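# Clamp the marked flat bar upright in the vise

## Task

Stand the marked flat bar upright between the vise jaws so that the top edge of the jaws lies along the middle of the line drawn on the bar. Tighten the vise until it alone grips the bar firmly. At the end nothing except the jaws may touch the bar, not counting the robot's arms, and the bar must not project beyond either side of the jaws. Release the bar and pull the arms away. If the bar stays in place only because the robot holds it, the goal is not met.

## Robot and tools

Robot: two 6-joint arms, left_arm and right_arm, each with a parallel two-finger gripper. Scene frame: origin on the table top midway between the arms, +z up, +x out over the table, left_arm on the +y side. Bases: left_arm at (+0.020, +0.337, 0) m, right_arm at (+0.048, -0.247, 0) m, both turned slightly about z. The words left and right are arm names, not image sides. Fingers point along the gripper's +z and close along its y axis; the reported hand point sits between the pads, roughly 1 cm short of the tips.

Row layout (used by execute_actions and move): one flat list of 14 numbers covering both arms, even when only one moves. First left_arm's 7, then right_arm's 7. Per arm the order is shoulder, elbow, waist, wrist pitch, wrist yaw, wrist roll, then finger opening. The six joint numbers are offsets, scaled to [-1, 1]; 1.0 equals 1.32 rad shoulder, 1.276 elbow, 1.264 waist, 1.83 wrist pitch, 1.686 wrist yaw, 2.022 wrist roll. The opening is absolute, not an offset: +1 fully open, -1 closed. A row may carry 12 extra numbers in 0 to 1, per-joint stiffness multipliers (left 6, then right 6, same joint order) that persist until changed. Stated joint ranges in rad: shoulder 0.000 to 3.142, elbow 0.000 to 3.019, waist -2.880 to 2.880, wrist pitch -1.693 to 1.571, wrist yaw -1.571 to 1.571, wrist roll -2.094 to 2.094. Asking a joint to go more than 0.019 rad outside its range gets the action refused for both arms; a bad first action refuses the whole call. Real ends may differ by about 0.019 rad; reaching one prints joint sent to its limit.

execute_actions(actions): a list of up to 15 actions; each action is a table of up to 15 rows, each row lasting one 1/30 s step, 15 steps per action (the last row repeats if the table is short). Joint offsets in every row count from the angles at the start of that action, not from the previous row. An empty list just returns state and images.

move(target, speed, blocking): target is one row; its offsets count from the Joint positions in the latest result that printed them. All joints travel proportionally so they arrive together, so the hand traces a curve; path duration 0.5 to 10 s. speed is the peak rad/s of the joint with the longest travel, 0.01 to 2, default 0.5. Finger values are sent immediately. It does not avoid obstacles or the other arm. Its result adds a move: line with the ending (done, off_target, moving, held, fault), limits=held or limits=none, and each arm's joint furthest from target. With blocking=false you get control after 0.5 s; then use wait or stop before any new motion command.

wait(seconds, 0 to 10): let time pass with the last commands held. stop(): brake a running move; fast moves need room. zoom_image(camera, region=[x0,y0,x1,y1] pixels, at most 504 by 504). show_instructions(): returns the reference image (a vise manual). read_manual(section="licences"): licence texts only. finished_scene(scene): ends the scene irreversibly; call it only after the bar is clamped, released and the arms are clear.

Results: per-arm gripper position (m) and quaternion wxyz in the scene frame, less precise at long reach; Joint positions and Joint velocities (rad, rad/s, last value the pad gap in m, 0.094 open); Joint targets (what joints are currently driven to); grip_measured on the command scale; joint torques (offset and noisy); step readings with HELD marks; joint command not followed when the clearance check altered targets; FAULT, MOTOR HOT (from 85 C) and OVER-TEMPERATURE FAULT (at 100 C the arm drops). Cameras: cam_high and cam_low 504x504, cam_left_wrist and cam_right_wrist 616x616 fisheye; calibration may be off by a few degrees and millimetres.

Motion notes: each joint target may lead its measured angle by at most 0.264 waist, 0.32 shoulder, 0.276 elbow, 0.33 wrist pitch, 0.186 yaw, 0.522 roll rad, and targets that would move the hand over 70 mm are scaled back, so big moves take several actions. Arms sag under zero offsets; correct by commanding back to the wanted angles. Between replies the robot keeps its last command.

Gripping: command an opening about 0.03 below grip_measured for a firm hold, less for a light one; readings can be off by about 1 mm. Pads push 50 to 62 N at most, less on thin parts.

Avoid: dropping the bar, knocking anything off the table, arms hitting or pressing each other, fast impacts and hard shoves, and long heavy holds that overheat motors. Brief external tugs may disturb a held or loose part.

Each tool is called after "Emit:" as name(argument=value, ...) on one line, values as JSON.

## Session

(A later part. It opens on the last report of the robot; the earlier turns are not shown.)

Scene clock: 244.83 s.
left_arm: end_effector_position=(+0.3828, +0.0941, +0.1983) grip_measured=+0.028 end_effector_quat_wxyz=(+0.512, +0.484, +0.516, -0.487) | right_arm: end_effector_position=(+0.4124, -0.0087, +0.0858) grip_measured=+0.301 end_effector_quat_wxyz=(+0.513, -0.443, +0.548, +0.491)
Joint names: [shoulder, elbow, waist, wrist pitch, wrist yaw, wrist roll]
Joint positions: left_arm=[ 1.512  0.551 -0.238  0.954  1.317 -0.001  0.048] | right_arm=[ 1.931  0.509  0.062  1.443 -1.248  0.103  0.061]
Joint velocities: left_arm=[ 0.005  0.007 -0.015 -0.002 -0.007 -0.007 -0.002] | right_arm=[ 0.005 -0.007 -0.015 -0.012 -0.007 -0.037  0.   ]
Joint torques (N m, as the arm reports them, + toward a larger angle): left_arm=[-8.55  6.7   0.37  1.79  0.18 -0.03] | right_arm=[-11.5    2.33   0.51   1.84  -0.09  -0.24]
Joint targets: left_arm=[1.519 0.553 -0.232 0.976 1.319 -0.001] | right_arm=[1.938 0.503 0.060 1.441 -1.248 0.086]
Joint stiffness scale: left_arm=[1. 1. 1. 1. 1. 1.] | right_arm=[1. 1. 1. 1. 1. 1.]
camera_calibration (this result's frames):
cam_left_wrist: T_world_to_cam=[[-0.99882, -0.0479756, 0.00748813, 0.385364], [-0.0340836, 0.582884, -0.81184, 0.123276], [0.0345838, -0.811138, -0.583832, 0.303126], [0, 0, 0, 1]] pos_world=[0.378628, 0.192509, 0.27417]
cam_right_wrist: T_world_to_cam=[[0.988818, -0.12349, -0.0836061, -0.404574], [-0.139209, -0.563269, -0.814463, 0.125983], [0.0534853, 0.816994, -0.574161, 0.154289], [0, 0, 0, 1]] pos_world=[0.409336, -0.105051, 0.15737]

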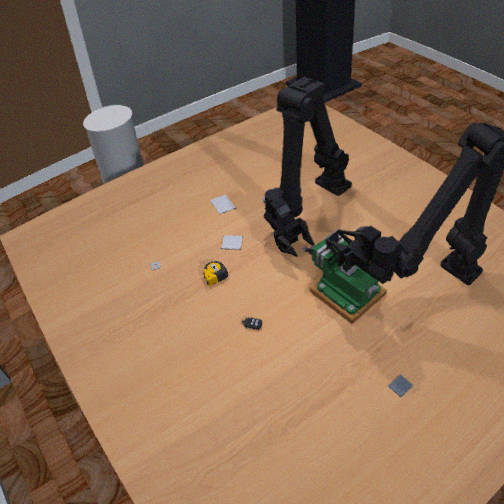

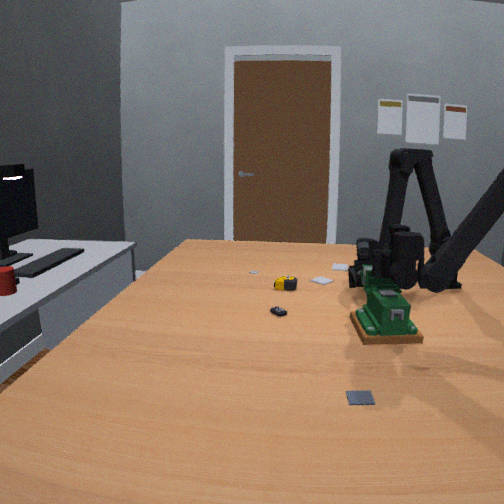

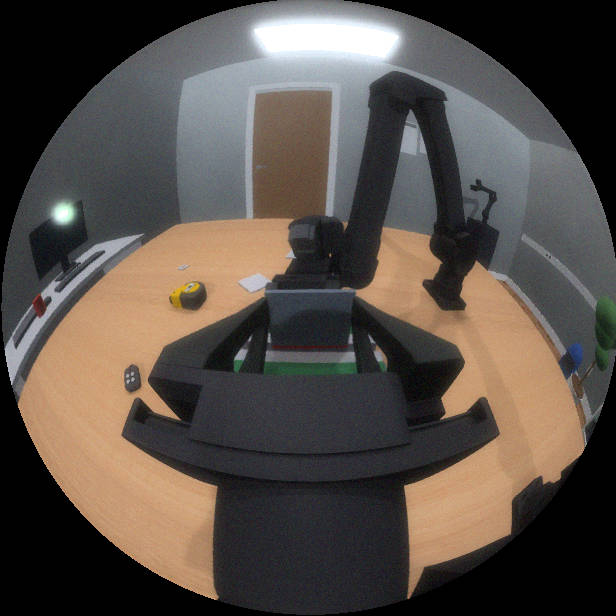

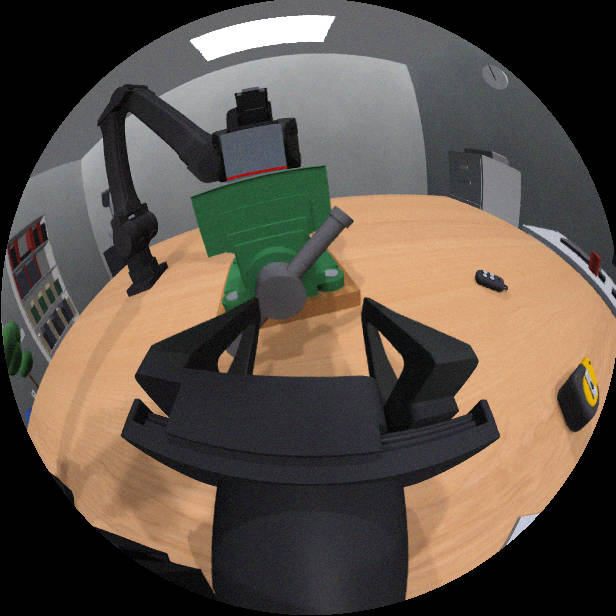

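Emit:
execute_actions(actions=[[[0.006,0.002,0.005,0.014,0.001,0,0.0,0.005,-0.005,-0.002,-0.001,0,-0.86,0.3],[0.007,0.002,0.005,0.0155,0.001,0,0.0,0.005,-0.005,-0.002,-0.001,0,-0.86,0.3],[0.008,0.002,0.005,0.017,0.001,0,0.0,0.005,-0.005,-0.002,-0.001,0,-0.86,0.3],[0.009,0.002,0.005,0.0185,0.001,0,0.0,0.005,-0.005,-0.002,-0.001,0,-0.86,0.3],[0.010,0.002,0.005,0.020,0.001,0,0.0,0.005,-0.005,-0.002,-0.001,0,-0.86,0.3],[0.011,0.002,0.005,0.0215,0.001,0,0.0,0.005,-0.005,-0.002,-0.001,0,-0.86,0.3],[0.012,0.002,0.005,0.023,0.001,0,0.0,0.005,-0.005,-0.002,-0.001,0,-0.86,0.3],[0.013,0.002,0.005,0.0245,0.001,0,0.0,0.005,-0.005,-0.002,-0.001,0,-0.86,0.3],[0.014,0.002,0.005,0.0255,0.001,0,0.0,0.005,-0.005,-0.002,-0.001,0,-0.86,0.3],[0.015,0.002,0.005,0.0265,0.001,0,0.0,0.005,-0.005,-0.002,-0.001,0,-0.86,0.3]],[[0.005,0.002,0.005,0.012,0.001,0,0.0,0.005,-0.005,0.007,-0.001,0,-0.14,0.3],[0.005,0.002,0.005,0.012,0.001,0,0.0,0.005,-0.005,0.014,-0.001,0,-0.14,0.3],[0.005,0.002,0.005,0.012,0.001,0,0.0,0.005,-0.005,0.021,-0.001,0,-0.14,0.3],[0.005,0.002,0.005,0.012,0.001,0,0.0,0.005,-0.005,0.028,-0.001,0,-0.14,0.3],[0.005,0.002,0.005,0.012,0.001,0,0.0,0.005,-0.005,0.036,-0.001,0,-0.14,0.3],[0.005,0.002,0.005,0.012,0.001,0,0.0,0.005,-0.005,0.044,-0.001,0,-0.14,0.3],[0.005,0.002,0.005,0.012,0.001,0,0.0,0.005,-0.005,0.052,-0.001,0,-0.14,0.3],[0.005,0.002,0.005,0.012,0.001,0,0.0,0.005,-0.005,0.060,-0.001,0,-0.14,0.3],[0.005,0.002,0.005,0.012,0.001,0,0.0,0.005,-0.005,0.066,-0.001,0,-0.14,0.3],[0.005,0.002,0.005,0.012,0.001,0,0.0,0.005,-0.005,0.066,-0.001,0,-0.10,0.3],[0.005,0.002,0.005,0.012,0.001,0,0.0,0.005,-0.005,0.066,-0.001,0,-0.06,0.3],[0.005,0.002,0.005,0.012,0.001,0,0.0,0.005,-0.005,0.066,-0.001,0,-0.02,0.3],[0.005,0.002,0.005,0.012,0.001,0,0.0,0.005,-0.005,0.066,-0.001,0,0.02,0.3],[0.005,0.002,0.005,0.012,0.001,0,0.0,0.005,-0.005,0.066,-0.001,0,0.06,0.3],[0.005,0.002,0.005,0.012,0.001,0,0.0,0.005,-0.005,0.066,-0.001,0,0.10,0.3]],[[0.005,0.002,0.005,0.012,0.001,0,0.0,0.005,-0.005,0.009,-0.001,-0.006,1.0,0.3]],[[0.005,0.002,0.005,0.012,0.001,0,0.0,0.005,-0.005,0.010,-0.002,-0.005,0.95,0.3]]])

Scene clock: 265.20 s.
left_arm: end_effector_position=(+0.3834, +0.0940, +0.1971) grip_measured=+0.028 end_effector_quat_wxyz=(+0.515, +0.486, +0.514, -0.485) | right_arm: end_effector_position=(+0.3947, +0.0179, +0.0886) grip_measured=+0.301 end_effector_quat_wxyz=(+0.093, -0.053, +0.701, +0.705)
Joint names: [shoulder, elbow, waist, wrist pitch, wrist yaw, wrist roll]
Joint positions: left_arm=[ 1.521  0.551 -0.238  0.972  1.317 -0.001  0.048] | right_arm=[ 1.928  0.51   0.136  1.456 -1.244  1.4    0.061]
Joint velocities: left_arm=[-0.015  0.007 -0.005  0.002 -0.022  0.11  -0.   ] | right_arm=[-0.005 -0.007 -0.024  0.007 -0.007  2.645 -0.   ]
Joint torques (N m, as the arm reports them, + toward a larger angle): left_arm=[-9.26  6.43  0.31  1.65  0.19 -0.09] | right_arm=[-11.61   2.38   2.32   1.59  -0.86   0.28]
Joint targets: left_arm=[1.528 0.553 -0.232 0.994 1.319 -0.001] | right_arm=[1.937 0.503 0.155 1.446 -1.262 1.830]
Joint stiffness scale: left_arm=[1. 1. 1. 1. 1. 1.] | right_arm=[1. 1. 1. 1. 1. 1.]
Step readings (joint positions; steps 1 to 15: 1st action; 16 to 30: 2nd action; 31 to 45: 3rd action; 46 to 60: 4th action):
0: left_arm=[1.512 0.551 -0.238 0.954 1.317 -0.001] | right_arm=[1.931 0.509 0.062 1.443 -1.248 0.102]
1: left_arm=[1.512 0.551 -0.238 0.954 1.317 -0.001] | right_arm=[1.931 0.509 0.062 1.443 -1.248 0.026]
2: left_arm=[1.512 0.551 -0.238 0.954 1.317 -0.001] | right_arm=[1.931 0.509 0.062 1.443 -1.248 -0.073]
4: left_arm=[1.512 0.551 -0.238 0.955 1.317 -0.001] | right_arm=[1.931 0.509 0.062 1.443 -1.248 -0.267]
8: left_arm=[1.515 0.551 -0.238 0.964 1.317 -0.001] | right_arm=[1.931 0.509 0.062 1.443 -1.248 -0.656]
15: left_arm=[1.521 0.551 -0.238 0.972 1.317 -0.001] | right_arm=[1.931 0.509 0.062 1.443 -1.248 -1.312]
16: left_arm=[1.521 0.551 -0.238 0.972 1.317 -0.001] | right_arm=[1.931 0.509 0.062 1.443 -1.248 -1.368]
17: left_arm=[1.521 0.551 -0.238 0.972 1.317 -0.001] | right_arm=[1.931 0.509 0.062 1.443 -1.248 -1.411]
19: left_arm=[1.521 0.551 -0.238 0.972 1.317 -0.001] | right_arm=[1.931 0.509 0.067 1.443 -1.248 -1.472]
23: left_arm=[1.521 0.551 -0.238 0.972 1.317 -0.001] | right_arm=[1.931 0.509 0.103 1.443 -1.248 -1.536]
30: left_arm=[1.521 0.551 -0.238 0.972 1.317 -0.001] | right_arm=[1.931 0.509 0.144 1.443 -1.248 -1.360]
31: left_arm=[1.521 0.551 -0.238 0.972 1.317 -0.001] | right_arm=[1.931 0.509 0.144 1.443 -1.248 -1.274]
32: left_arm=[1.521 0.551 -0.238 0.972 1.317 -0.001] | right_arm=[1.931 0.509 0.144 1.441 -1.246 -1.181]
34: left_arm=[1.521 0.551 -0.238 0.972 1.317 -0.001] | right_arm=[1.931 0.509 0.143 1.440 -1.246 -0.995]
38: left_arm=[1.521 0.551 -0.238 0.972 1.317 -0.001] | right_arm=[1.931 0.509 0.142 1.440 -1.250 -0.625]
45: left_arm=[1.521 0.551 -0.238 0.972 1.317 -0.001] | right_arm=[1.930 0.509 0.142 1.450 -1.253 0.021]
46: left_arm=[1.521 0.551 -0.238 0.972 1.317 -0.001] | right_arm=[1.930 0.509 0.142 1.452 -1.253 0.113]
47: left_arm=[1.521 0.551 -0.238 0.972 1.317 -0.001] | right_arm=[1.929 0.509 0.142 1.453 -1.253 0.205]
49: left_arm=[1.521 0.551 -0.238 0.972 1.317 -0.001] | right_arm=[1.929 0.509 0.142 1.456 -1.253 0.389]
53: left_arm=[1.521 0.551 -0.238 0.972 1.317 -0.001] | right_arm=[1.928 0.509 0.141 1.456 -1.247 0.756]
60: Joint positions above
camera_calibration (this result's frames):
cam_left_wrist: T_world_to_cam=[[-0.998848, -0.0479701, -0.00139485, 0.387714], [-0.026788, 0.581431, -0.813154, 0.119948], [0.0398181, -0.81218, -0.582047, 0.300021], [0, 0, 0, 1]] pos_world=[0.378534, 0.192528, 0.272703]
cam_right_wrist: T_world_to_cam=[[0.205347, 0.00270771, -0.978685, 0.00280084], [-0.827281, -0.533818, -0.175056, 0.355247], [-0.522914, 0.845595, -0.107378, 0.320733], [0, 0, 0, 1]] pos_world=[0.46103, -0.0815807, 0.0993692]

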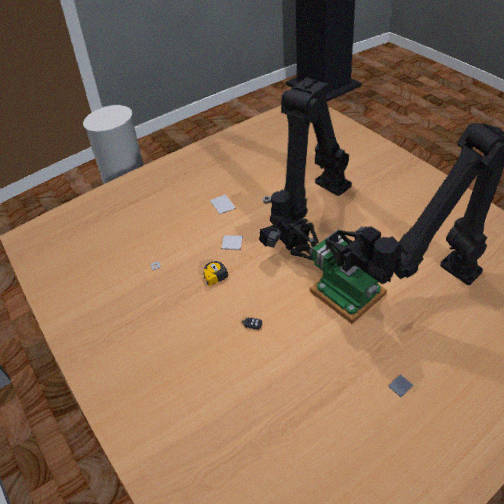

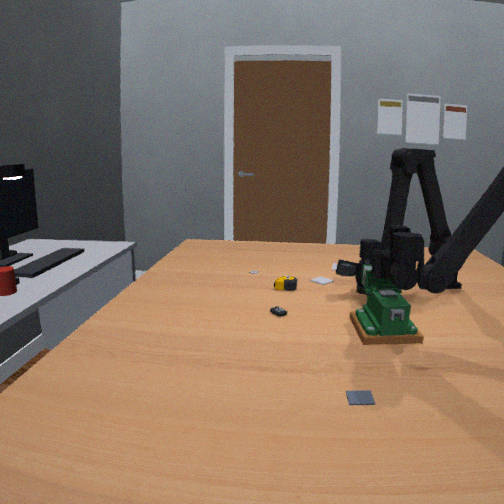

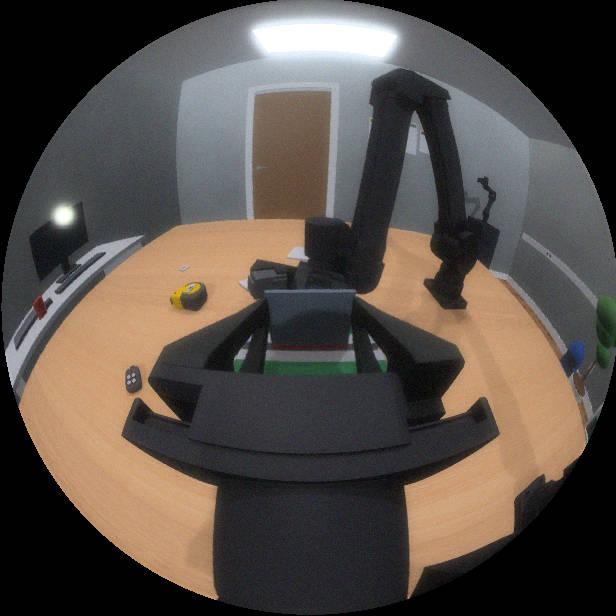

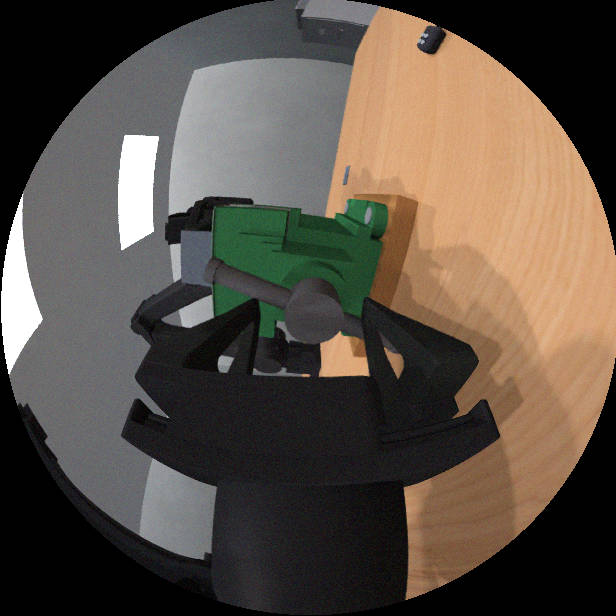

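Emit:
execute_actions(actions=[[[0.006,0.002,0.005,0.0135,0.001,0,0.0,0.006,-0.005,0.012,-0.004,-0.006,0.32,0.3],[0.007,0.002,0.005,0.015,0.001,0,0.0,0.006,-0.005,0.012,-0.004,-0.006,0.32,0.3],[0.008,0.002,0.005,0.0165,0.001,0,0.0,0.006,-0.005,0.012,-0.004,-0.006,0.32,0.3],[0.009,0.002,0.005,0.018,0.001,0,0.0,0.006,-0.005,0.012,-0.004,-0.006,0.32,0.3],[0.010,0.002,0.005,0.019,0.001,0,0.0,0.006,-0.005,0.012,-0.004,-0.006,0.32,0.3],[0.0106,0.002,0.005,0.020,0.001,0,0.0,0.006,-0.005,0.004,-0.005,-0.004,0.22,0.3],[0.0106,0.002,0.005,0.020,0.001,0,0.0,0.006,-0.005,-0.004,-0.006,-0.003,0.12,0.3],[0.0106,0.002,0.005,0.020,0.001,0,0.0,0.006,-0.005,-0.012,-0.007,-0.003,0.0,0.3],[0.0106,0.002,0.005,0.020,0.001,0,0.0,0.006,-0.005,-0.020,-0.008,-0.003,-0.1,0.3],[0.0106,0.002,0.005,0.020,0.001,0,0.0,0.006,-0.005,-0.028,-0.008,-0.003,-0.2,0.3],[0.0106,0.002,0.005,0.020,0.001,0,0.0,0.006,-0.005,-0.036,-0.008,-0.003,-0.3,0.3],[0.0106,0.002,0.005,0.020,0.001,0,0.0,0.006,-0.005,-0.044,-0.008,-0.003,-0.4,0.3],[0.0106,0.002,0.005,0.020,0.001,0,0.0,0.006,-0.005,-0.052,-0.008,-0.003,-0.5,0.3],[0.0106,0.002,0.005,0.020,0.001,0,0.0,0.006,-0.005,-0.060,-0.008,-0.003,-0.5,0.3],[0.0106,0.002,0.005,0.020,0.001,0,0.0,0.006,-0.005,-0.060,-0.008,-0.003,-0.5,0.3]],[[0.005,0.002,0.005,0.012,0.001,0,0.0,0.005,-0.005,-0.018,-0.002,0,-0.52,0.3]]])

Scene clock: 269.60 s.
left_arm: end_effector_position=(+0.3835, +0.0940, +0.1969) grip_measured=+0.028 end_effector_quat_wxyz=(+0.516, +0.486, +0.513, -0.485) | right_arm: end_effector_position=(+0.4127, -0.0083, +0.0878) grip_measured=+0.301 end_effector_quat_wxyz=(+0.506, -0.434, +0.554, +0.499)
Joint names: [shoulder, elbow, waist, wrist pitch, wrist yaw, wrist roll]
Joint positions: left_arm=[ 1.523  0.551 -0.238  0.978  1.317 -0.001  0.048] | right_arm=[ 1.928  0.51   0.063  1.45  -1.247  0.144  0.061]
Joint velocities: left_arm=[ 0.005  0.002 -0.005  0.027  0.022  0.037  0.   ] | right_arm=[-0.005 -0.007  0.005 -0.007 -0.007 -0.403 -0.   ]
Joint torques (N m, as the arm reports them, + toward a larger angle): left_arm=[-9.24  6.26  1.2   1.66  0.24 -0.03] | right_arm=[-11.5    2.2    0.28   1.77  -0.09  -0.27]
Joint targets: left_arm=[1.530 0.553 -0.232 1.000 1.319 -0.001] | right_arm=[1.935 0.503 0.062 1.446 -1.247 0.069]
Joint stiffness scale: left_arm=[1. 1. 1. 1. 1. 1.] | right_arm=[1. 1. 1. 1. 1. 1.]
Step readings (joint positions; steps 1 to 15: 1st action; 16 to 30: 2nd action):
0: left_arm=[1.521 0.551 -0.238 0.972 1.317 -0.001] | right_arm=[1.928 0.510 0.133 1.452 -1.243 1.794]
1: left_arm=[1.521 0.551 -0.238 0.972 1.317 -0.001] | right_arm=[1.928 0.510 0.133 1.452 -1.241 1.826]
2: left_arm=[1.521 0.551 -0.238 0.972 1.317 -0.001] | right_arm=[1.928 0.510 0.133 1.452 -1.240 1.863]
4: left_arm=[1.521 0.551 -0.238 0.972 1.317 -0.001] | right_arm=[1.928 0.510 0.133 1.452 -1.240 1.915]
8: left_arm=[1.523 0.551 -0.238 0.978 1.317 -0.001] | right_arm=[1.928 0.510 0.132 1.451 -1.245 1.799]
15: left_arm=[1.523 0.551 -0.238 0.978 1.317 -0.001] | right_arm=[1.928 0.510 0.085 1.450 -1.247 1.120]
16: left_arm=[1.523 0.551 -0.238 0.978 1.317 -0.001] | right_arm=[1.928 0.510 0.075 1.450 -1.247 1.023]
17: left_arm=[1.523 0.551 -0.238 0.978 1.317 -0.001] | right_arm=[1.928 0.510 0.067 1.450 -1.247 0.926]
19: left_arm=[1.523 0.551 -0.238 0.978 1.317 -0.001] | right_arm=[1.928 0.510 0.063 1.450 -1.247 0.731]
23: left_arm=[1.523 0.551 -0.238 0.978 1.317 -0.001] | right_arm=[1.928 0.510 0.063 1.450 -1.247 0.375]
30: Joint positions above
camera_calibration (this result's frames):
cam_left_wrist: T_world_to_cam=[[-0.998836, -0.0479726, -0.0050961, 0.388584], [-0.0237447, 0.580826, -0.813682, 0.118833], [0.0419943, -0.812613, -0.581288, 0.298955], [0, 0, 0, 1]] pos_world=[0.378399, 0.192555, 0.272452]
cam_right_wrist: T_world_to_cam=[[0.985849, -0.122438, -0.114501, -0.40069], [-0.163762, -0.557444, -0.813903, 0.138091], [0.0358247, 0.821136, -0.569606, 0.161993], [0, 0, 0, 1]] pos_world=[0.411831, -0.1051, 0.158786]

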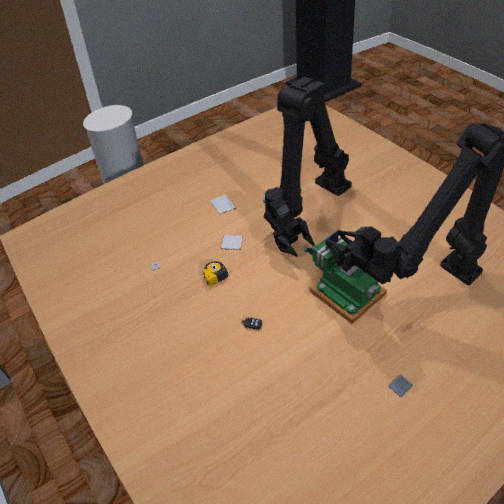

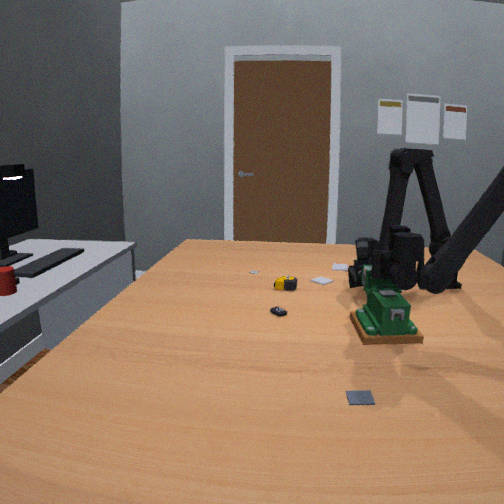

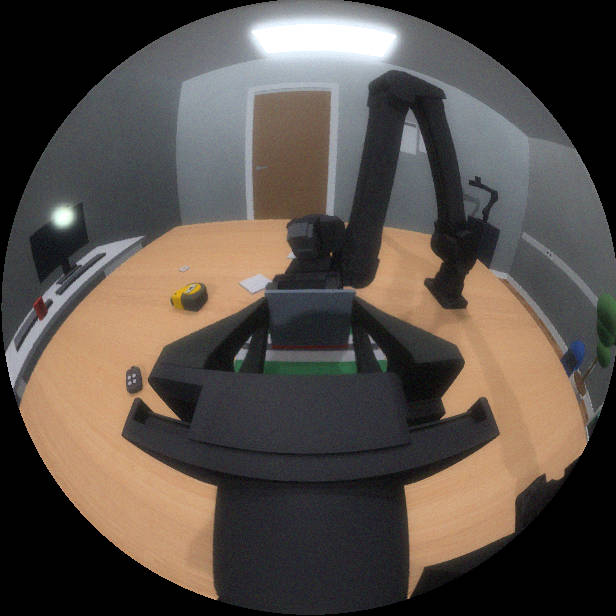

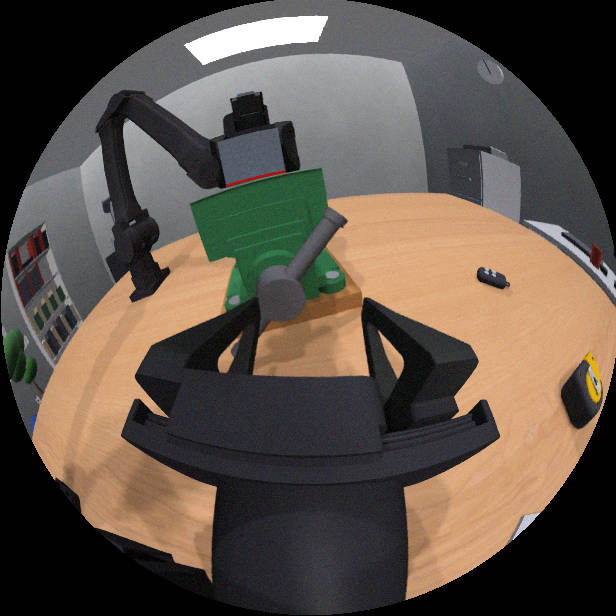

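Emit:
zoom_image(camera="cam_right_wrist", region=[210, 155, 300, 200])

Emit:
zoom_image(camera="cam_left_wrist", region=[235, 325, 385, 375])

Region (210, 155, 300, 200) of cam_right_wrist's 616x616 image, scaled by 5.600, with more detail than that image has.

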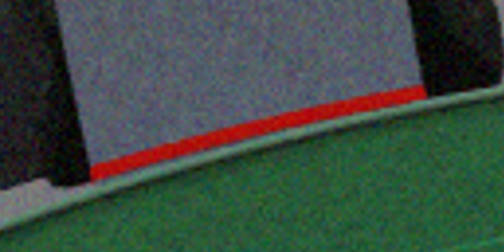

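Region (235, 325, 385, 375) of cam_left_wrist's 616x616 image, scaled by 3.360, with more detail than that image has.

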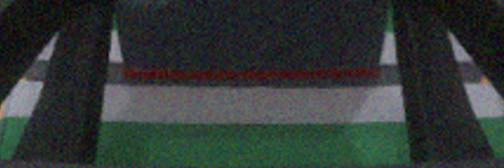

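Emit:
execute_actions(actions=[[[0.006,0.002,0.007,0.013,0.002,0,0.0,0.005,-0.005,-0.001,-0.002,0,-0.88,0.3],[0.007,0.002,0.009,0.014,0.003,0,0.0,0.005,-0.005,-0.001,-0.002,0,-0.88,0.3],[0.008,0.002,0.011,0.015,0.004,0,0.0,0.005,-0.005,-0.001,-0.002,0,-0.88,0.3],[0.009,0.002,0.012,0.016,0.0045,0,0.0,0.005,-0.005,-0.001,-0.002,0,-0.88,0.3],[0.010,0.002,0.013,0.017,0.005,0,0.0,0.005,-0.005,-0.001,-0.002,0,-0.88,0.3],[0.011,0.002,0.014,0.018,0.0055,0,0.0,0.005,-0.005,-0.001,-0.002,0,-0.88,0.3],[0.012,0.002,0.015,0.0185,0.006,0,0.0,0.005,-0.005,-0.001,-0.002,0,-0.88,0.3],[0.0129,0.002,0.016,0.0191,0.006,0,0.0,0.005,-0.005,-0.001,-0.002,0,-0.88,0.3],[0.0129,0.002,0.0165,0.0191,0.006,0,0.0,0.005,-0.005,-0.001,-0.002,0,-0.88,0.3]],[[0.005,0.002,0.009,0.012,0.001,0,0.0,0.005,-0.005,0.007,-0.002,0,-0.15,0.3],[0.005,0.002,0.009,0.012,0.001,0,0.0,0.005,-0.005,0.014,-0.002,0,-0.15,0.3],[0.005,0.002,0.009,0.012,0.001,0,0.0,0.005,-0.005,0.021,-0.002,0,-0.15,0.3],[0.005,0.002,0.009,0.012,0.001,0,0.0,0.005,-0.005,0.028,-0.002,0,-0.15,0.3],[0.005,0.002,0.009,0.012,0.001,0,0.0,0.005,-0.005,0.036,-0.002,0,-0.15,0.3],[0.005,0.002,0.009,0.012,0.001,0,0.0,0.005,-0.005,0.044,-0.002,0,-0.15,0.3],[0.005,0.002,0.009,0.012,0.001,0,0.0,0.005,-0.005,0.052,-0.002,0,-0.15,0.3],[0.005,0.002,0.009,0.012,0.001,0,0.0,0.005,-0.005,0.060,-0.002,0,-0.15,0.3],[0.005,0.002,0.009,0.012,0.001,0,0.0,0.005,-0.005,0.068,-0.002,0,-0.15,0.3],[0.005,0.002,0.009,0.012,0.001,0,0.0,0.005,-0.005,0.068,-0.002,0,-0.12,0.3],[0.005,0.002,0.009,0.012,0.001,0,0.0,0.005,-0.005,0.068,-0.002,0,-0.08,0.3],[0.005,0.002,0.009,0.012,0.001,0,0.0,0.005,-0.005,0.068,-0.002,0,-0.04,0.3],[0.005,0.002,0.009,0.012,0.001,0,0.0,0.005,-0.005,0.068,-0.002,0,0.0,0.3],[0.005,0.002,0.009,0.012,0.001,0,0.0,0.005,-0.005,0.068,-0.002,0,0.04,0.3],[0.005,0.002,0.009,0.012,0.001,0,0.0,0.005,-0.005,0.068,-0.002,0,0.04,0.3]]])

Emit:
zoom_image(camera="cam_left_wrist", region=[235, 325, 385, 375])

Scene clock: 286.23 s.
left_arm: end_effector_position=(+0.3838, +0.0957, +0.1954) grip_measured=+0.028 end_effector_quat_wxyz=(+0.515, +0.487, +0.512, -0.485) | right_arm: end_effector_position=(+0.3913, +0.0218, +0.0878) grip_measured=+0.301 end_effector_quat_wxyz=(+0.710, -0.701, +0.058, +0.029)
Joint names: [shoulder, elbow, waist, wrist pitch, wrist yaw, wrist roll]
Joint positions: left_arm=[ 1.529  0.551 -0.233  0.983  1.324 -0.001  0.048] | right_arm=[ 1.928  0.51   0.148  1.45  -1.247 -1.418  0.061]
Joint velocities: left_arm=[-0.005  0.007 -0.015  0.007  0.051  0.051 -0.   ] | right_arm=[ 0.005  0.007 -0.015  0.002 -0.095  1.092 -0.001]
Joint torques (N m, as the arm reports them, + toward a larger angle): left_arm=[-9.35  6.27  0.37  1.5   0.17 -0.01] | right_arm=[-11.45   2.18   0.26   1.65  -0.09   0.21]
Joint targets: left_arm=[1.535 0.553 -0.222 1.005 1.326 -0.001] | right_arm=[1.935 0.503 0.149 1.446 -1.247 -1.243]
Joint stiffness scale: left_arm=[1. 1. 1. 1. 1. 1.] | right_arm=[1. 1. 1. 1. 1. 1.]
Step readings (joint positions; steps 1 to 15: 1st action; 16 to 30: 2nd action):
0: left_arm=[1.523 0.551 -0.238 0.978 1.317 -0.001] | right_arm=[1.928 0.510 0.063 1.450 -1.247 0.084]
1: left_arm=[1.523 0.551 -0.238 0.978 1.317 -0.001] | right_arm=[1.928 0.510 0.063 1.450 -1.247 0.008]
2: left_arm=[1.523 0.551 -0.238 0.978 1.318 -0.001] | right_arm=[1.928 0.510 0.063 1.450 -1.247 -0.090]
4: left_arm=[1.523 0.551 -0.238 0.978 1.321 -0.001] | right_arm=[1.928 0.510 0.063 1.450 -1.247 -0.285]
8: left_arm=[1.525 0.551 -0.237 0.981 1.324 -0.001] | right_arm=[1.928 0.510 0.063 1.450 -1.247 -0.673]
15: left_arm=[1.529 0.551 -0.233 0.983 1.324 -0.001] | right_arm=[1.928 0.510 0.063 1.450 -1.247 -1.324]
16: left_arm=[1.529 0.551 -0.233 0.983 1.324 -0.001] | right_arm=[1.928 0.510 0.063 1.450 -1.247 -1.383]
17: left_arm=[1.529 0.551 -0.233 0.983 1.324 -0.001] | right_arm=[1.928 0.510 0.063 1.450 -1.247 -1.429]
19: left_arm=[1.529 0.551 -0.233 0.983 1.324 -0.001] | right_arm=[1.928 0.510 0.069 1.450 -1.247 -1.495]
23: left_arm=[1.529 0.551 -0.233 0.983 1.324 -0.001] | right_arm=[1.928 0.510 0.104 1.450 -1.247 -1.564]
30: Joint positions above
camera_calibration (this result's frames):
cam_left_wrist: T_world_to_cam=[[-0.998945, -0.0456858, -0.0047353, 0.388706], [-0.0227134, 0.580971, -0.813607, 0.116253], [0.0399214, -0.812641, -0.581395, 0.300264], [0, 0, 0, 1]] pos_world=[0.378949, 0.194226, 0.270997]
cam_right_wrist: T_world_to_cam=[[0.122697, -0.0126536, 0.992364, -0.137715], [0.78185, -0.614645, -0.104506, -0.279719], [0.611274, 0.788702, -0.0655219, -0.13062], [0, 0, 0, 1]] pos_world=[0.31544, -0.0706501, 0.0988721]

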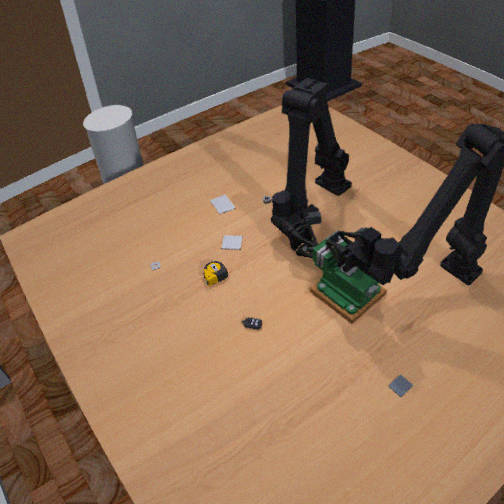

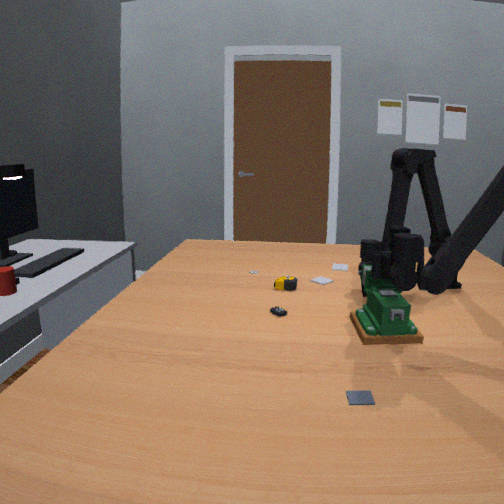

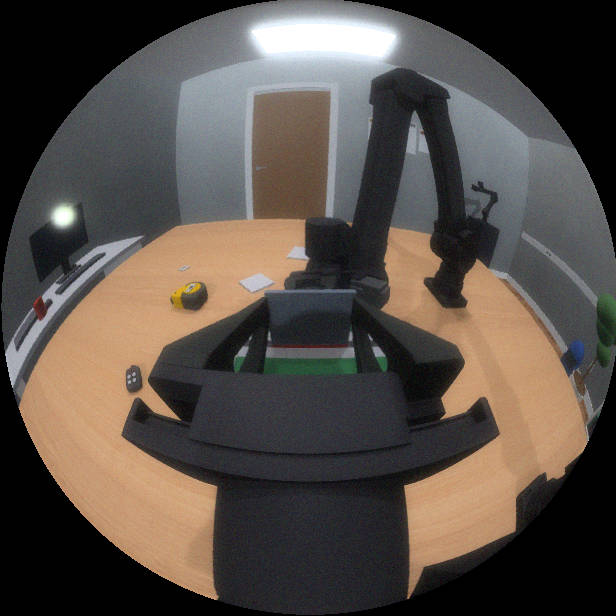

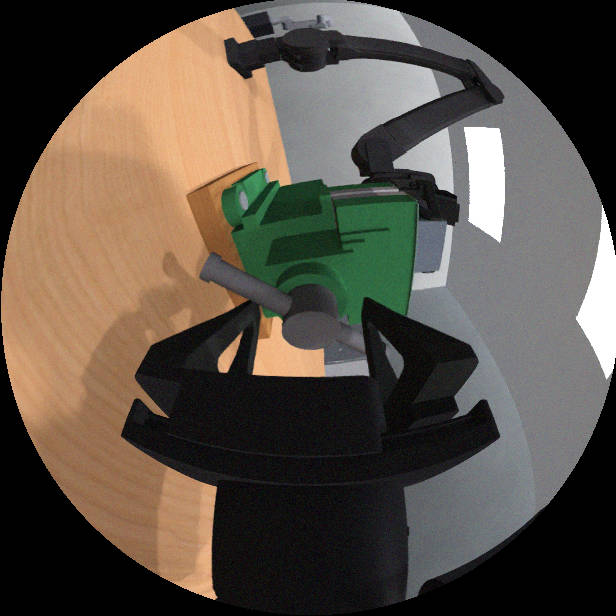

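Region (235, 325, 385, 375) of cam_left_wrist's 616x616 image, scaled by 3.360, with more detail than that image has.

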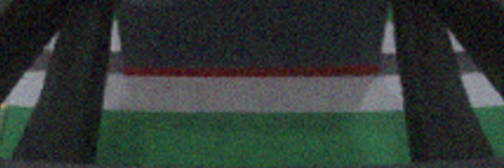

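Emit:
execute_actions(actions=[[[0.005,0.002,0.010,0.012,0.001,0,0.0,0.005,-0.005,0.008,-0.002,-0.004,1.0,0.3],[0.005,0.002,0.011,0.012,0.001,0,0.0,0.005,-0.005,0.008,-0.002,-0.004,1.0,0.3],[0.005,0.002,0.012,0.012,0.001,0,0.0,0.005,-0.005,0.008,-0.002,-0.004,1.0,0.3],[0.005,0.002,0.013,0.012,0.001,0,0.0,0.005,-0.005,0.008,-0.002,-0.004,1.0,0.3],[0.005,0.002,0.014,0.012,0.001,0,0.0,0.005,-0.005,0.008,-0.002,-0.004,1.0,0.3],[0.005,0.002,0.015,0.012,0.001,0,0.0,0.005,-0.005,0.008,-0.002,-0.004,1.0,0.3],[0.005,0.002,0.016,0.012,0.001,0,0.0,0.005,-0.005,0.008,-0.002,-0.004,1.0,0.3]],[[0.005,0.002,0.009,0.012,0.001,0,0.0,0.005,-0.005,0.010,-0.003,-0.005,0.93,0.3]]])

Emit:
zoom_image(camera="cam_left_wrist", region=[235, 325, 385, 375])

Scene clock: 291.60 s.
left_arm: end_effector_position=(+0.3841, +0.0961, +0.1954) grip_measured=+0.028 end_effector_quat_wxyz=(+0.515, +0.487, +0.512, -0.485) | right_arm: end_effector_position=(+0.3945, +0.0189, +0.0870) grip_measured=+0.301 end_effector_quat_wxyz=(+0.063, -0.022, +0.704, +0.707)
Joint names: [shoulder, elbow, waist, wrist pitch, wrist yaw, wrist roll]
Joint positions: left_arm=[ 1.529  0.551 -0.232  0.983  1.324 -0.001  0.048] | right_arm=[ 1.929  0.51   0.14   1.445 -1.24   1.476  0.061]
Joint velocities: left_arm=[-0.015  0.017 -0.024  0.012 -0.095 -0.066  0.   ] | right_arm=[-0.005 -0.017 -0.015 -0.002  0.037  2.513  0.001]
Joint torques (N m, as the arm reports them, + toward a larger angle): left_arm=[-10.28   6.22   0.98   1.71   0.18  -0.05] | right_arm=[-11.75   2.41   2.2    1.75  -0.66   0.27]
Joint targets: left_arm=[1.535 0.553 -0.221 1.005 1.326 -0.001] | right_arm=[1.936 0.503 0.156 1.438 -1.254 1.906]
Joint stiffness scale: left_arm=[1. 1. 1. 1. 1. 1.] | right_arm=[1. 1. 1. 1. 1. 1.]
Step readings (joint positions; steps 1 to 15: 1st action; 16 to 30: 2nd action):
0: left_arm=[1.529 0.551 -0.233 0.983 1.324 -0.001] | right_arm=[1.928 0.510 0.147 1.446 -1.239 -1.275]
1: left_arm=[1.529 0.551 -0.233 0.983 1.324 -0.001] | right_arm=[1.928 0.510 0.147 1.446 -1.238 -1.202]
2: left_arm=[1.529 0.551 -0.233 0.983 1.324 -0.001] | right_arm=[1.928 0.510 0.146 1.445 -1.238 -1.109]
4: left_arm=[1.529 0.551 -0.233 0.983 1.324 -0.001] | right_arm=[1.928 0.510 0.145 1.444 -1.238 -0.924]
8: left_arm=[1.529 0.551 -0.233 0.983 1.324 -0.001] | right_arm=[1.928 0.510 0.144 1.443 -1.239 -0.553]
15: left_arm=[1.529 0.551 -0.232 0.983 1.324 -0.001] | right_arm=[1.929 0.510 0.144 1.444 -1.245 0.095]
16: left_arm=[1.529 0.551 -0.232 0.983 1.324 -0.001] | right_arm=[1.929 0.510 0.144 1.444 -1.246 0.187]
17: left_arm=[1.529 0.551 -0.232 0.983 1.324 -0.001] | right_arm=[1.929 0.510 0.144 1.444 -1.246 0.280]
19: left_arm=[1.529 0.551 -0.232 0.983 1.324 -0.001] | right_arm=[1.929 0.510 0.144 1.445 -1.244 0.463]
23: left_arm=[1.529 0.551 -0.232 0.983 1.324 -0.001] | right_arm=[1.929 0.510 0.143 1.445 -1.241 0.832]
30: Joint positions above
camera_calibration (this result's frames):
cam_left_wrist: T_world_to_cam=[[-0.998892, -0.046829, -0.0047353, 0.389089], [-0.0233783, 0.580944, -0.813607, 0.116275], [0.0408514, -0.812595, -0.581395, 0.30023], [0, 0, 0, 1]] pos_world=[0.379111, 0.194637, 0.270997]
cam_right_wrist: T_world_to_cam=[[0.119689, 0.00410349, -0.992803, 0.0362126], [-0.839164, -0.533964, -0.103374, 0.353788], [-0.530545, 0.845497, -0.0604663, 0.318508], [0, 0, 0, 1]] pos_world=[0.461535, -0.0805364, 0.0917835]

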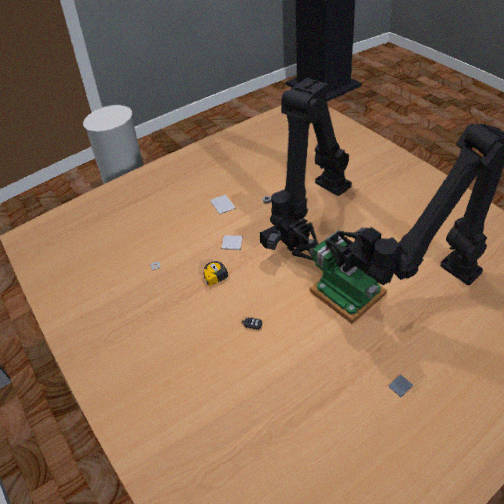

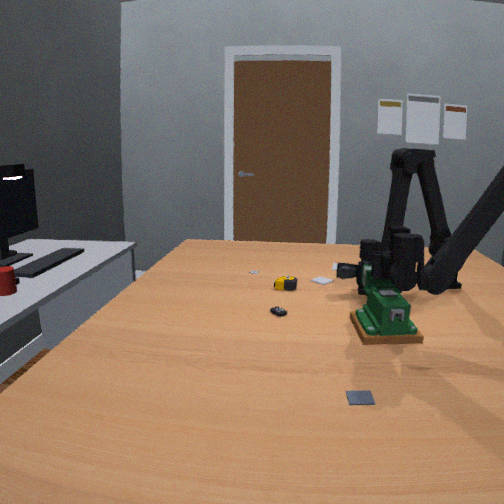

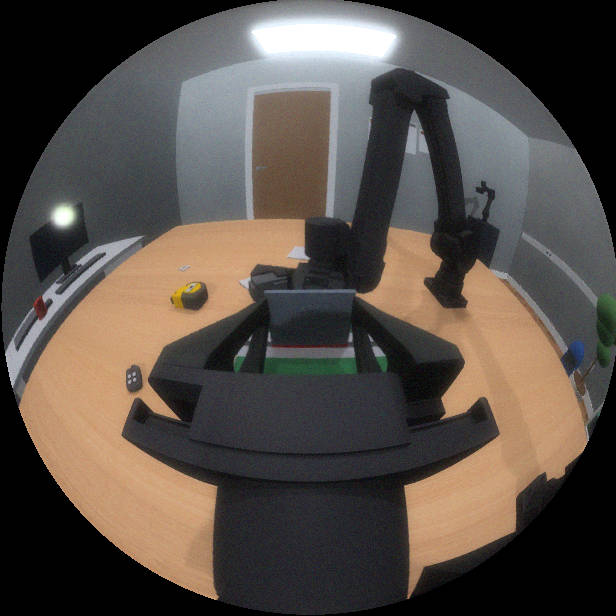

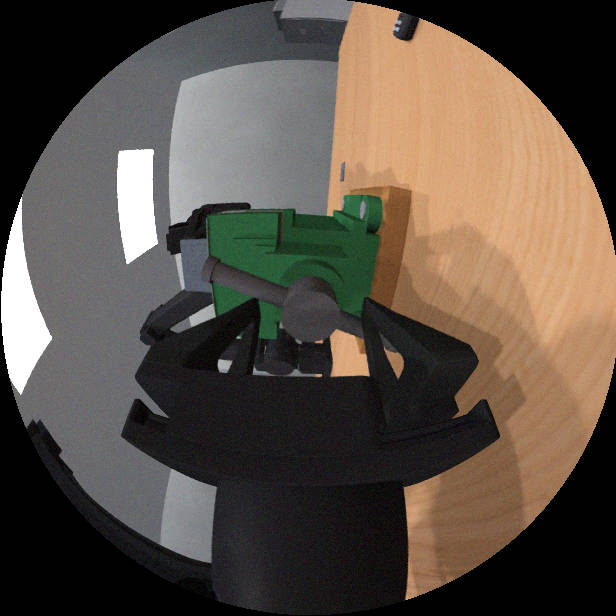

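Region (235, 325, 385, 375) of cam_left_wrist's 616x616 image, scaled by 3.360, with more detail than that image has.

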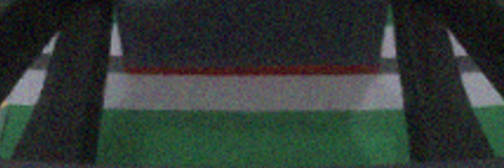

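Emit:
zoom_image(camera="cam_left_wrist", region=[260, 335, 360, 360])

Emit:
zoom_image(camera="cam_left_wrist", region=[262, 338, 312, 356])

Emit:
zoom_image(camera="cam_left_wrist", region=[310, 338, 360, 356])

Region (260, 335, 360, 360) of cam_left_wrist's 616x616 image, scaled by 5.040, with more detail than that image has; it fills the top 126 rows of this view, and the rest is white.

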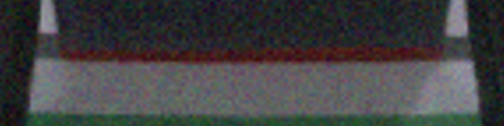

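Region (262, 338, 312, 356) of cam_left_wrist's 616x616 image, scaled by 10.080, with more detail than that image has; it fills the top 181 rows of this view, and the rest is white.

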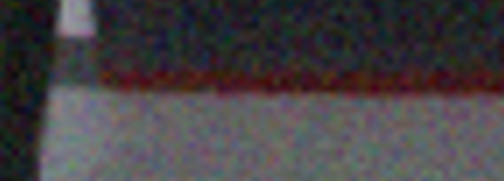

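Region (310, 338, 360, 356) of cam_left_wrist's 616x616 image, scaled by 10.080, with more detail than that image has; it fills the top 181 rows of this view, and the rest is white.

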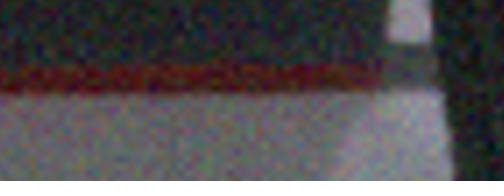

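Emit:
execute_actions(actions=[[[0.006,0.002,0.009,0.013,0.001,0,0.0,0.005,-0.005,0.004,-0.002,-0.004,-0.68,0.3],[0.007,0.002,0.009,0.014,0.001,0,0.0,0.005,-0.005,-0.004,-0.002,-0.004,-0.68,0.3],[0.008,0.002,0.009,0.015,0.001,0,0.0,0.005,-0.005,-0.012,-0.002,-0.004,-0.68,0.3],[0.009,0.002,0.009,0.016,0.001,0,0.0,0.005,-0.005,-0.020,-0.002,-0.004,-0.68,0.3],[0.010,0.002,0.009,0.017,0.001,0,0.0,0.005,-0.005,-0.028,-0.002,-0.004,-0.68,0.3],[0.0106,0.002,0.009,0.018,0.001,0,0.0,0.005,-0.005,-0.036,-0.002,-0.004,-0.68,0.3],[0.0106,0.002,0.009,0.018,0.001,0,0.0,0.005,-0.005,-0.044,-0.002,-0.004,-0.68,0.3],[0.0106,0.002,0.009,0.018,0.001,0,0.0,0.005,-0.005,-0.052,-0.002,-0.004,-0.68,0.3],[0.0106,0.002,0.009,0.018,0.001,0,0.0,0.005,-0.005,-0.061,-0.002,-0.004,-0.68,0.3]]])

Scene clock: 299.63 s.
left_arm: end_effector_position=(+0.3842, +0.0960, +0.1951) grip_measured=+0.028 end_effector_quat_wxyz=(+0.516, +0.487, +0.512, -0.485) | right_arm: end_effector_position=(+0.4127, -0.0080, +0.0865) grip_measured=+0.301 end_effector_quat_wxyz=(+0.422, -0.343, +0.615, +0.571)
Joint names: [shoulder, elbow, waist, wrist pitch, wrist yaw, wrist roll]
Joint positions: left_arm=[ 1.531  0.551 -0.232  0.987  1.324 -0.001  0.048] | right_arm=[ 1.929  0.509  0.064  1.443 -1.245  0.447  0.061]
Joint velocities: left_arm=[-0.024 -0.002  0.005  0.007  0.007 -0.051 -0.   ] | right_arm=[-0.015 -0.002  0.005 -0.002 -0.007 -2.22   0.001]
Joint torques (N m, as the arm reports them, + toward a larger angle): left_arm=[-8.21  6.32  1.83  2.04  0.21 -0.11] | right_arm=[-11.71   2.54   0.3    1.93  -0.16  -0.25]
Joint targets: left_arm=[1.543 0.553 -0.221 1.016 1.326 -0.001] | right_arm=[1.936 0.503 0.063 1.442 -1.247 0.100]
Joint stiffness scale: left_arm=[1. 1. 1. 1. 1. 1.] | right_arm=[1. 1. 1. 1. 1. 1.]
Step readings (joint positions):
0: left_arm=[1.529 0.551 -0.232 0.983 1.324 -0.001] | right_arm=[1.929 0.510 0.139 1.443 -1.240 1.871]
1: left_arm=[1.529 0.551 -0.232 0.983 1.324 -0.001] | right_arm=[1.929 0.510 0.139 1.443 -1.241 1.795]
2: left_arm=[1.529 0.551 -0.232 0.983 1.324 -0.001] | right_arm=[1.929 0.509 0.139 1.443 -1.245 1.697]
4: left_arm=[1.529 0.551 -0.232 0.983 1.324 -0.001] | right_arm=[1.929 0.509 0.136 1.443 -1.245 1.503]
8: left_arm=[1.530 0.551 -0.232 0.986 1.324 -0.001] | right_arm=[1.929 0.509 0.110 1.443 -1.245 1.113]
15: Joint positions above
camera_calibration (this result's frames):
cam_left_wrist: T_world_to_cam=[[-0.998883, -0.0468306, -0.00621842, 0.389492], [-0.0221591, 0.580709, -0.813809, 0.115616], [0.0417223, -0.812763, -0.581099, 0.299638], [0, 0, 0, 1]] pos_world=[0.379118, 0.194636, 0.270631]
cam_right_wrist: T_world_to_cam=[[0.904021, -0.110818, -0.412876, -0.341061], [-0.405363, -0.528912, -0.745609, 0.231172], [-0.135748, 0.84141, -0.523069, 0.228023], [0, 0, 0, 1]] pos_world=[0.432989, -0.107387, 0.150819]

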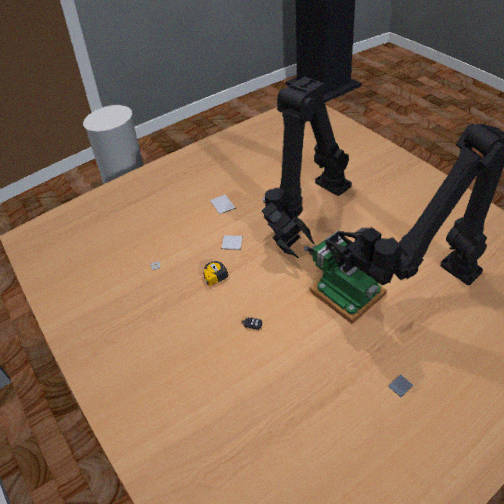

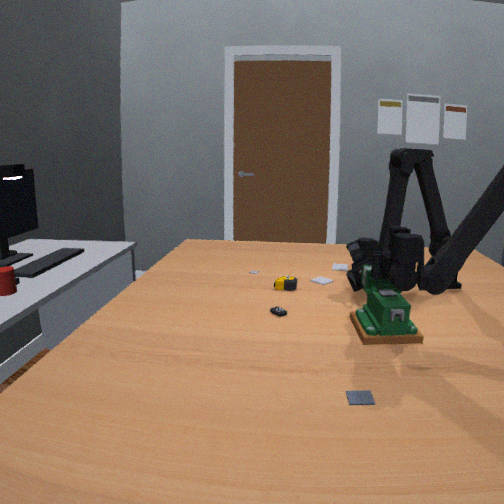

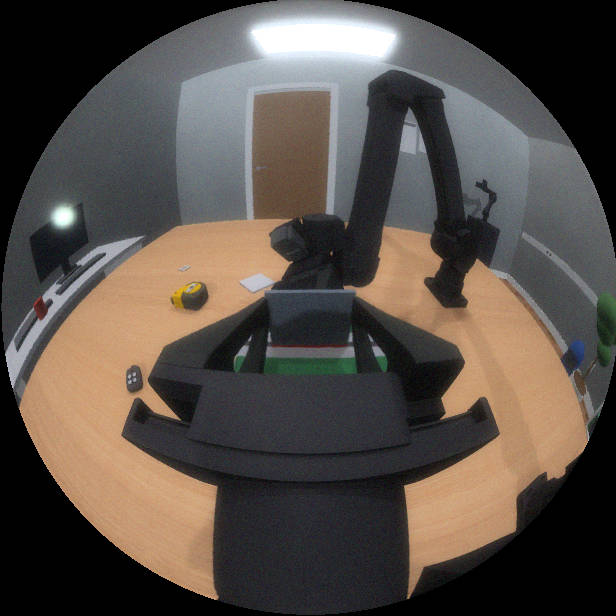

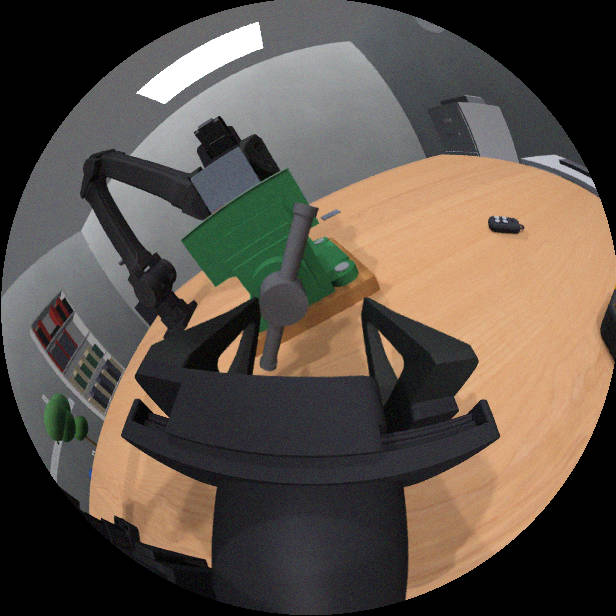

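Emit:
execute_actions(actions=[])

Emit:
zoom_image(camera="cam_right_wrist", region=[210, 150, 300, 195])

Emit:
zoom_image(camera="cam_left_wrist", region=[260, 335, 360, 360])

Scene clock: 300.27 s.
left_arm: end_effector_position=(+0.3842, +0.0960, +0.1951) grip_measured=+0.028 end_effector_quat_wxyz=(+0.516, +0.487, +0.512, -0.485) | right_arm: end_effector_position=(+0.4127, -0.0080, +0.0865) grip_measured=+0.301 end_effector_quat_wxyz=(+0.509, -0.438, +0.551, +0.494)
Joint names: [shoulder, elbow, waist, wrist pitch, wrist yaw, wrist roll]
Joint positions: left_arm=[ 1.531  0.551 -0.232  0.987  1.324 -0.001  0.048] | right_arm=[ 1.929  0.509  0.064  1.443 -1.245  0.121  0.061]
Joint velocities: left_arm=[ 0.005 -0.037 -0.005 -0.002 -0.007  0.022 -0.   ] | right_arm=[-0.005 -0.012 -0.005 -0.002  0.022 -0.007 -0.   ]
Joint torques (N m, as the arm reports them, + toward a larger angle): left_arm=[-7.87  6.49  0.26  1.99  0.21 -0.03] | right_arm=[-11.48   2.41   0.53   1.9   -0.16  -0.27]
Joint targets: left_arm=[1.543 0.553 -0.221 1.016 1.326 -0.001] | right_arm=[1.936 0.503 0.063 1.442 -1.247 0.101]
Joint stiffness scale: left_arm=[1. 1. 1. 1. 1. 1.] | right_arm=[1. 1. 1. 1. 1. 1.]
camera_calibration (this result's frames):
cam_left_wrist: T_world_to_cam=[[-0.998883, -0.0468306, -0.00621842, 0.389492], [-0.0221591, 0.580709, -0.813809, 0.115616], [0.0417223, -0.812763, -0.581099, 0.299638], [0, 0, 0, 1]] pos_world=[0.379118, 0.194636, 0.270631]
cam_right_wrist: T_world_to_cam=[[0.987317, -0.123877, -0.099296, -0.402675], [-0.152223, -0.561006, -0.813695, 0.132342], [0.0450929, 0.81849, -0.572748, 0.157509], [0, 0, 0, 1]] pos_world=[0.41061, -0.104558, 0.157915]

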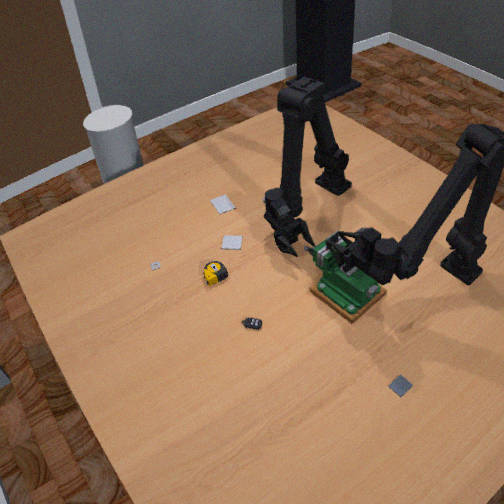

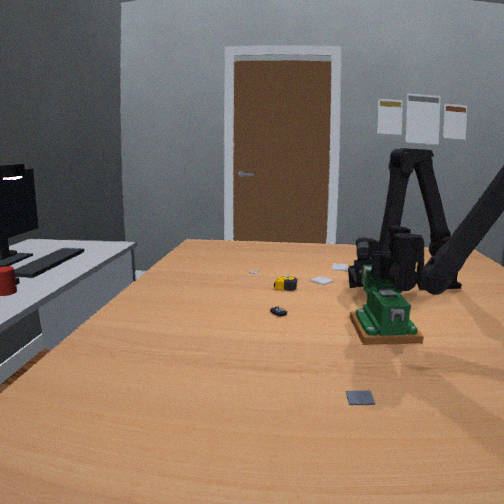

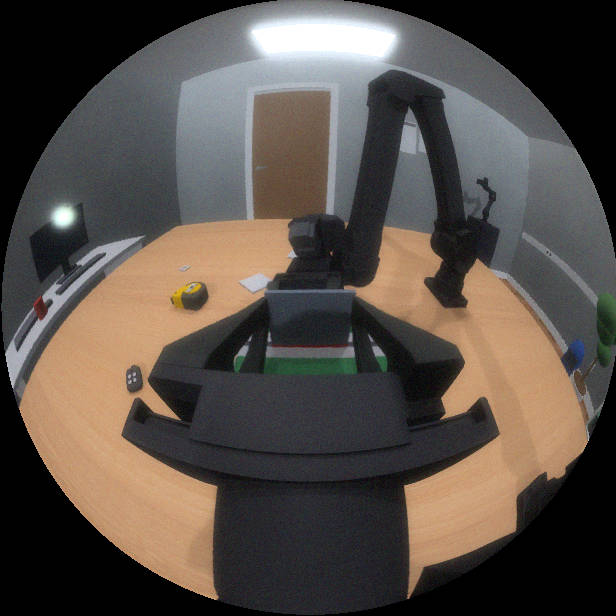

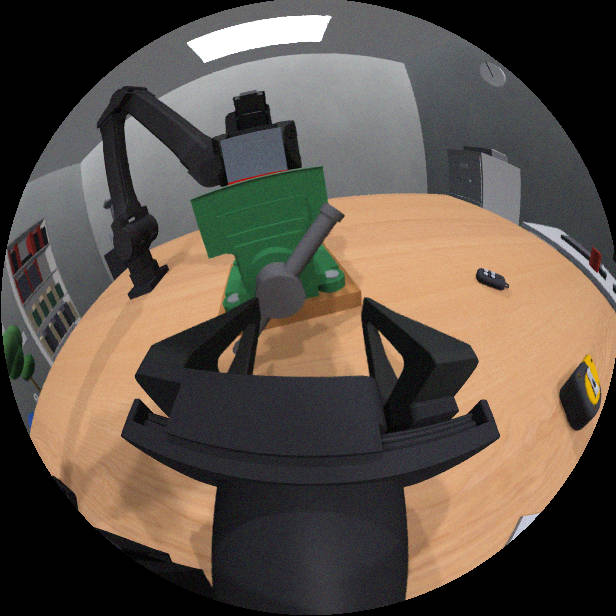

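Region (210, 150, 300, 195) of cam_right_wrist's 616x616 image, scaled by 5.600, with more detail than that image has.

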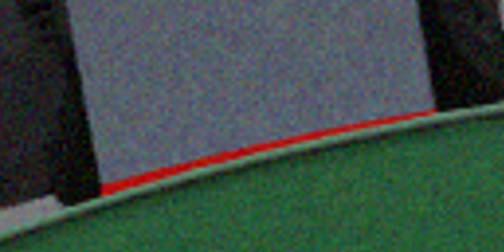

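Region (260, 335, 360, 360) of cam_left_wrist's 616x616 image, scaled by 5.040, with more detail than that image has; it fills the top 126 rows of this view, and the rest is white.

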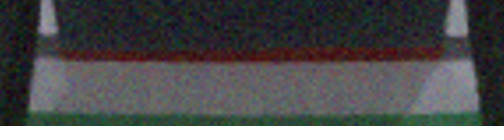

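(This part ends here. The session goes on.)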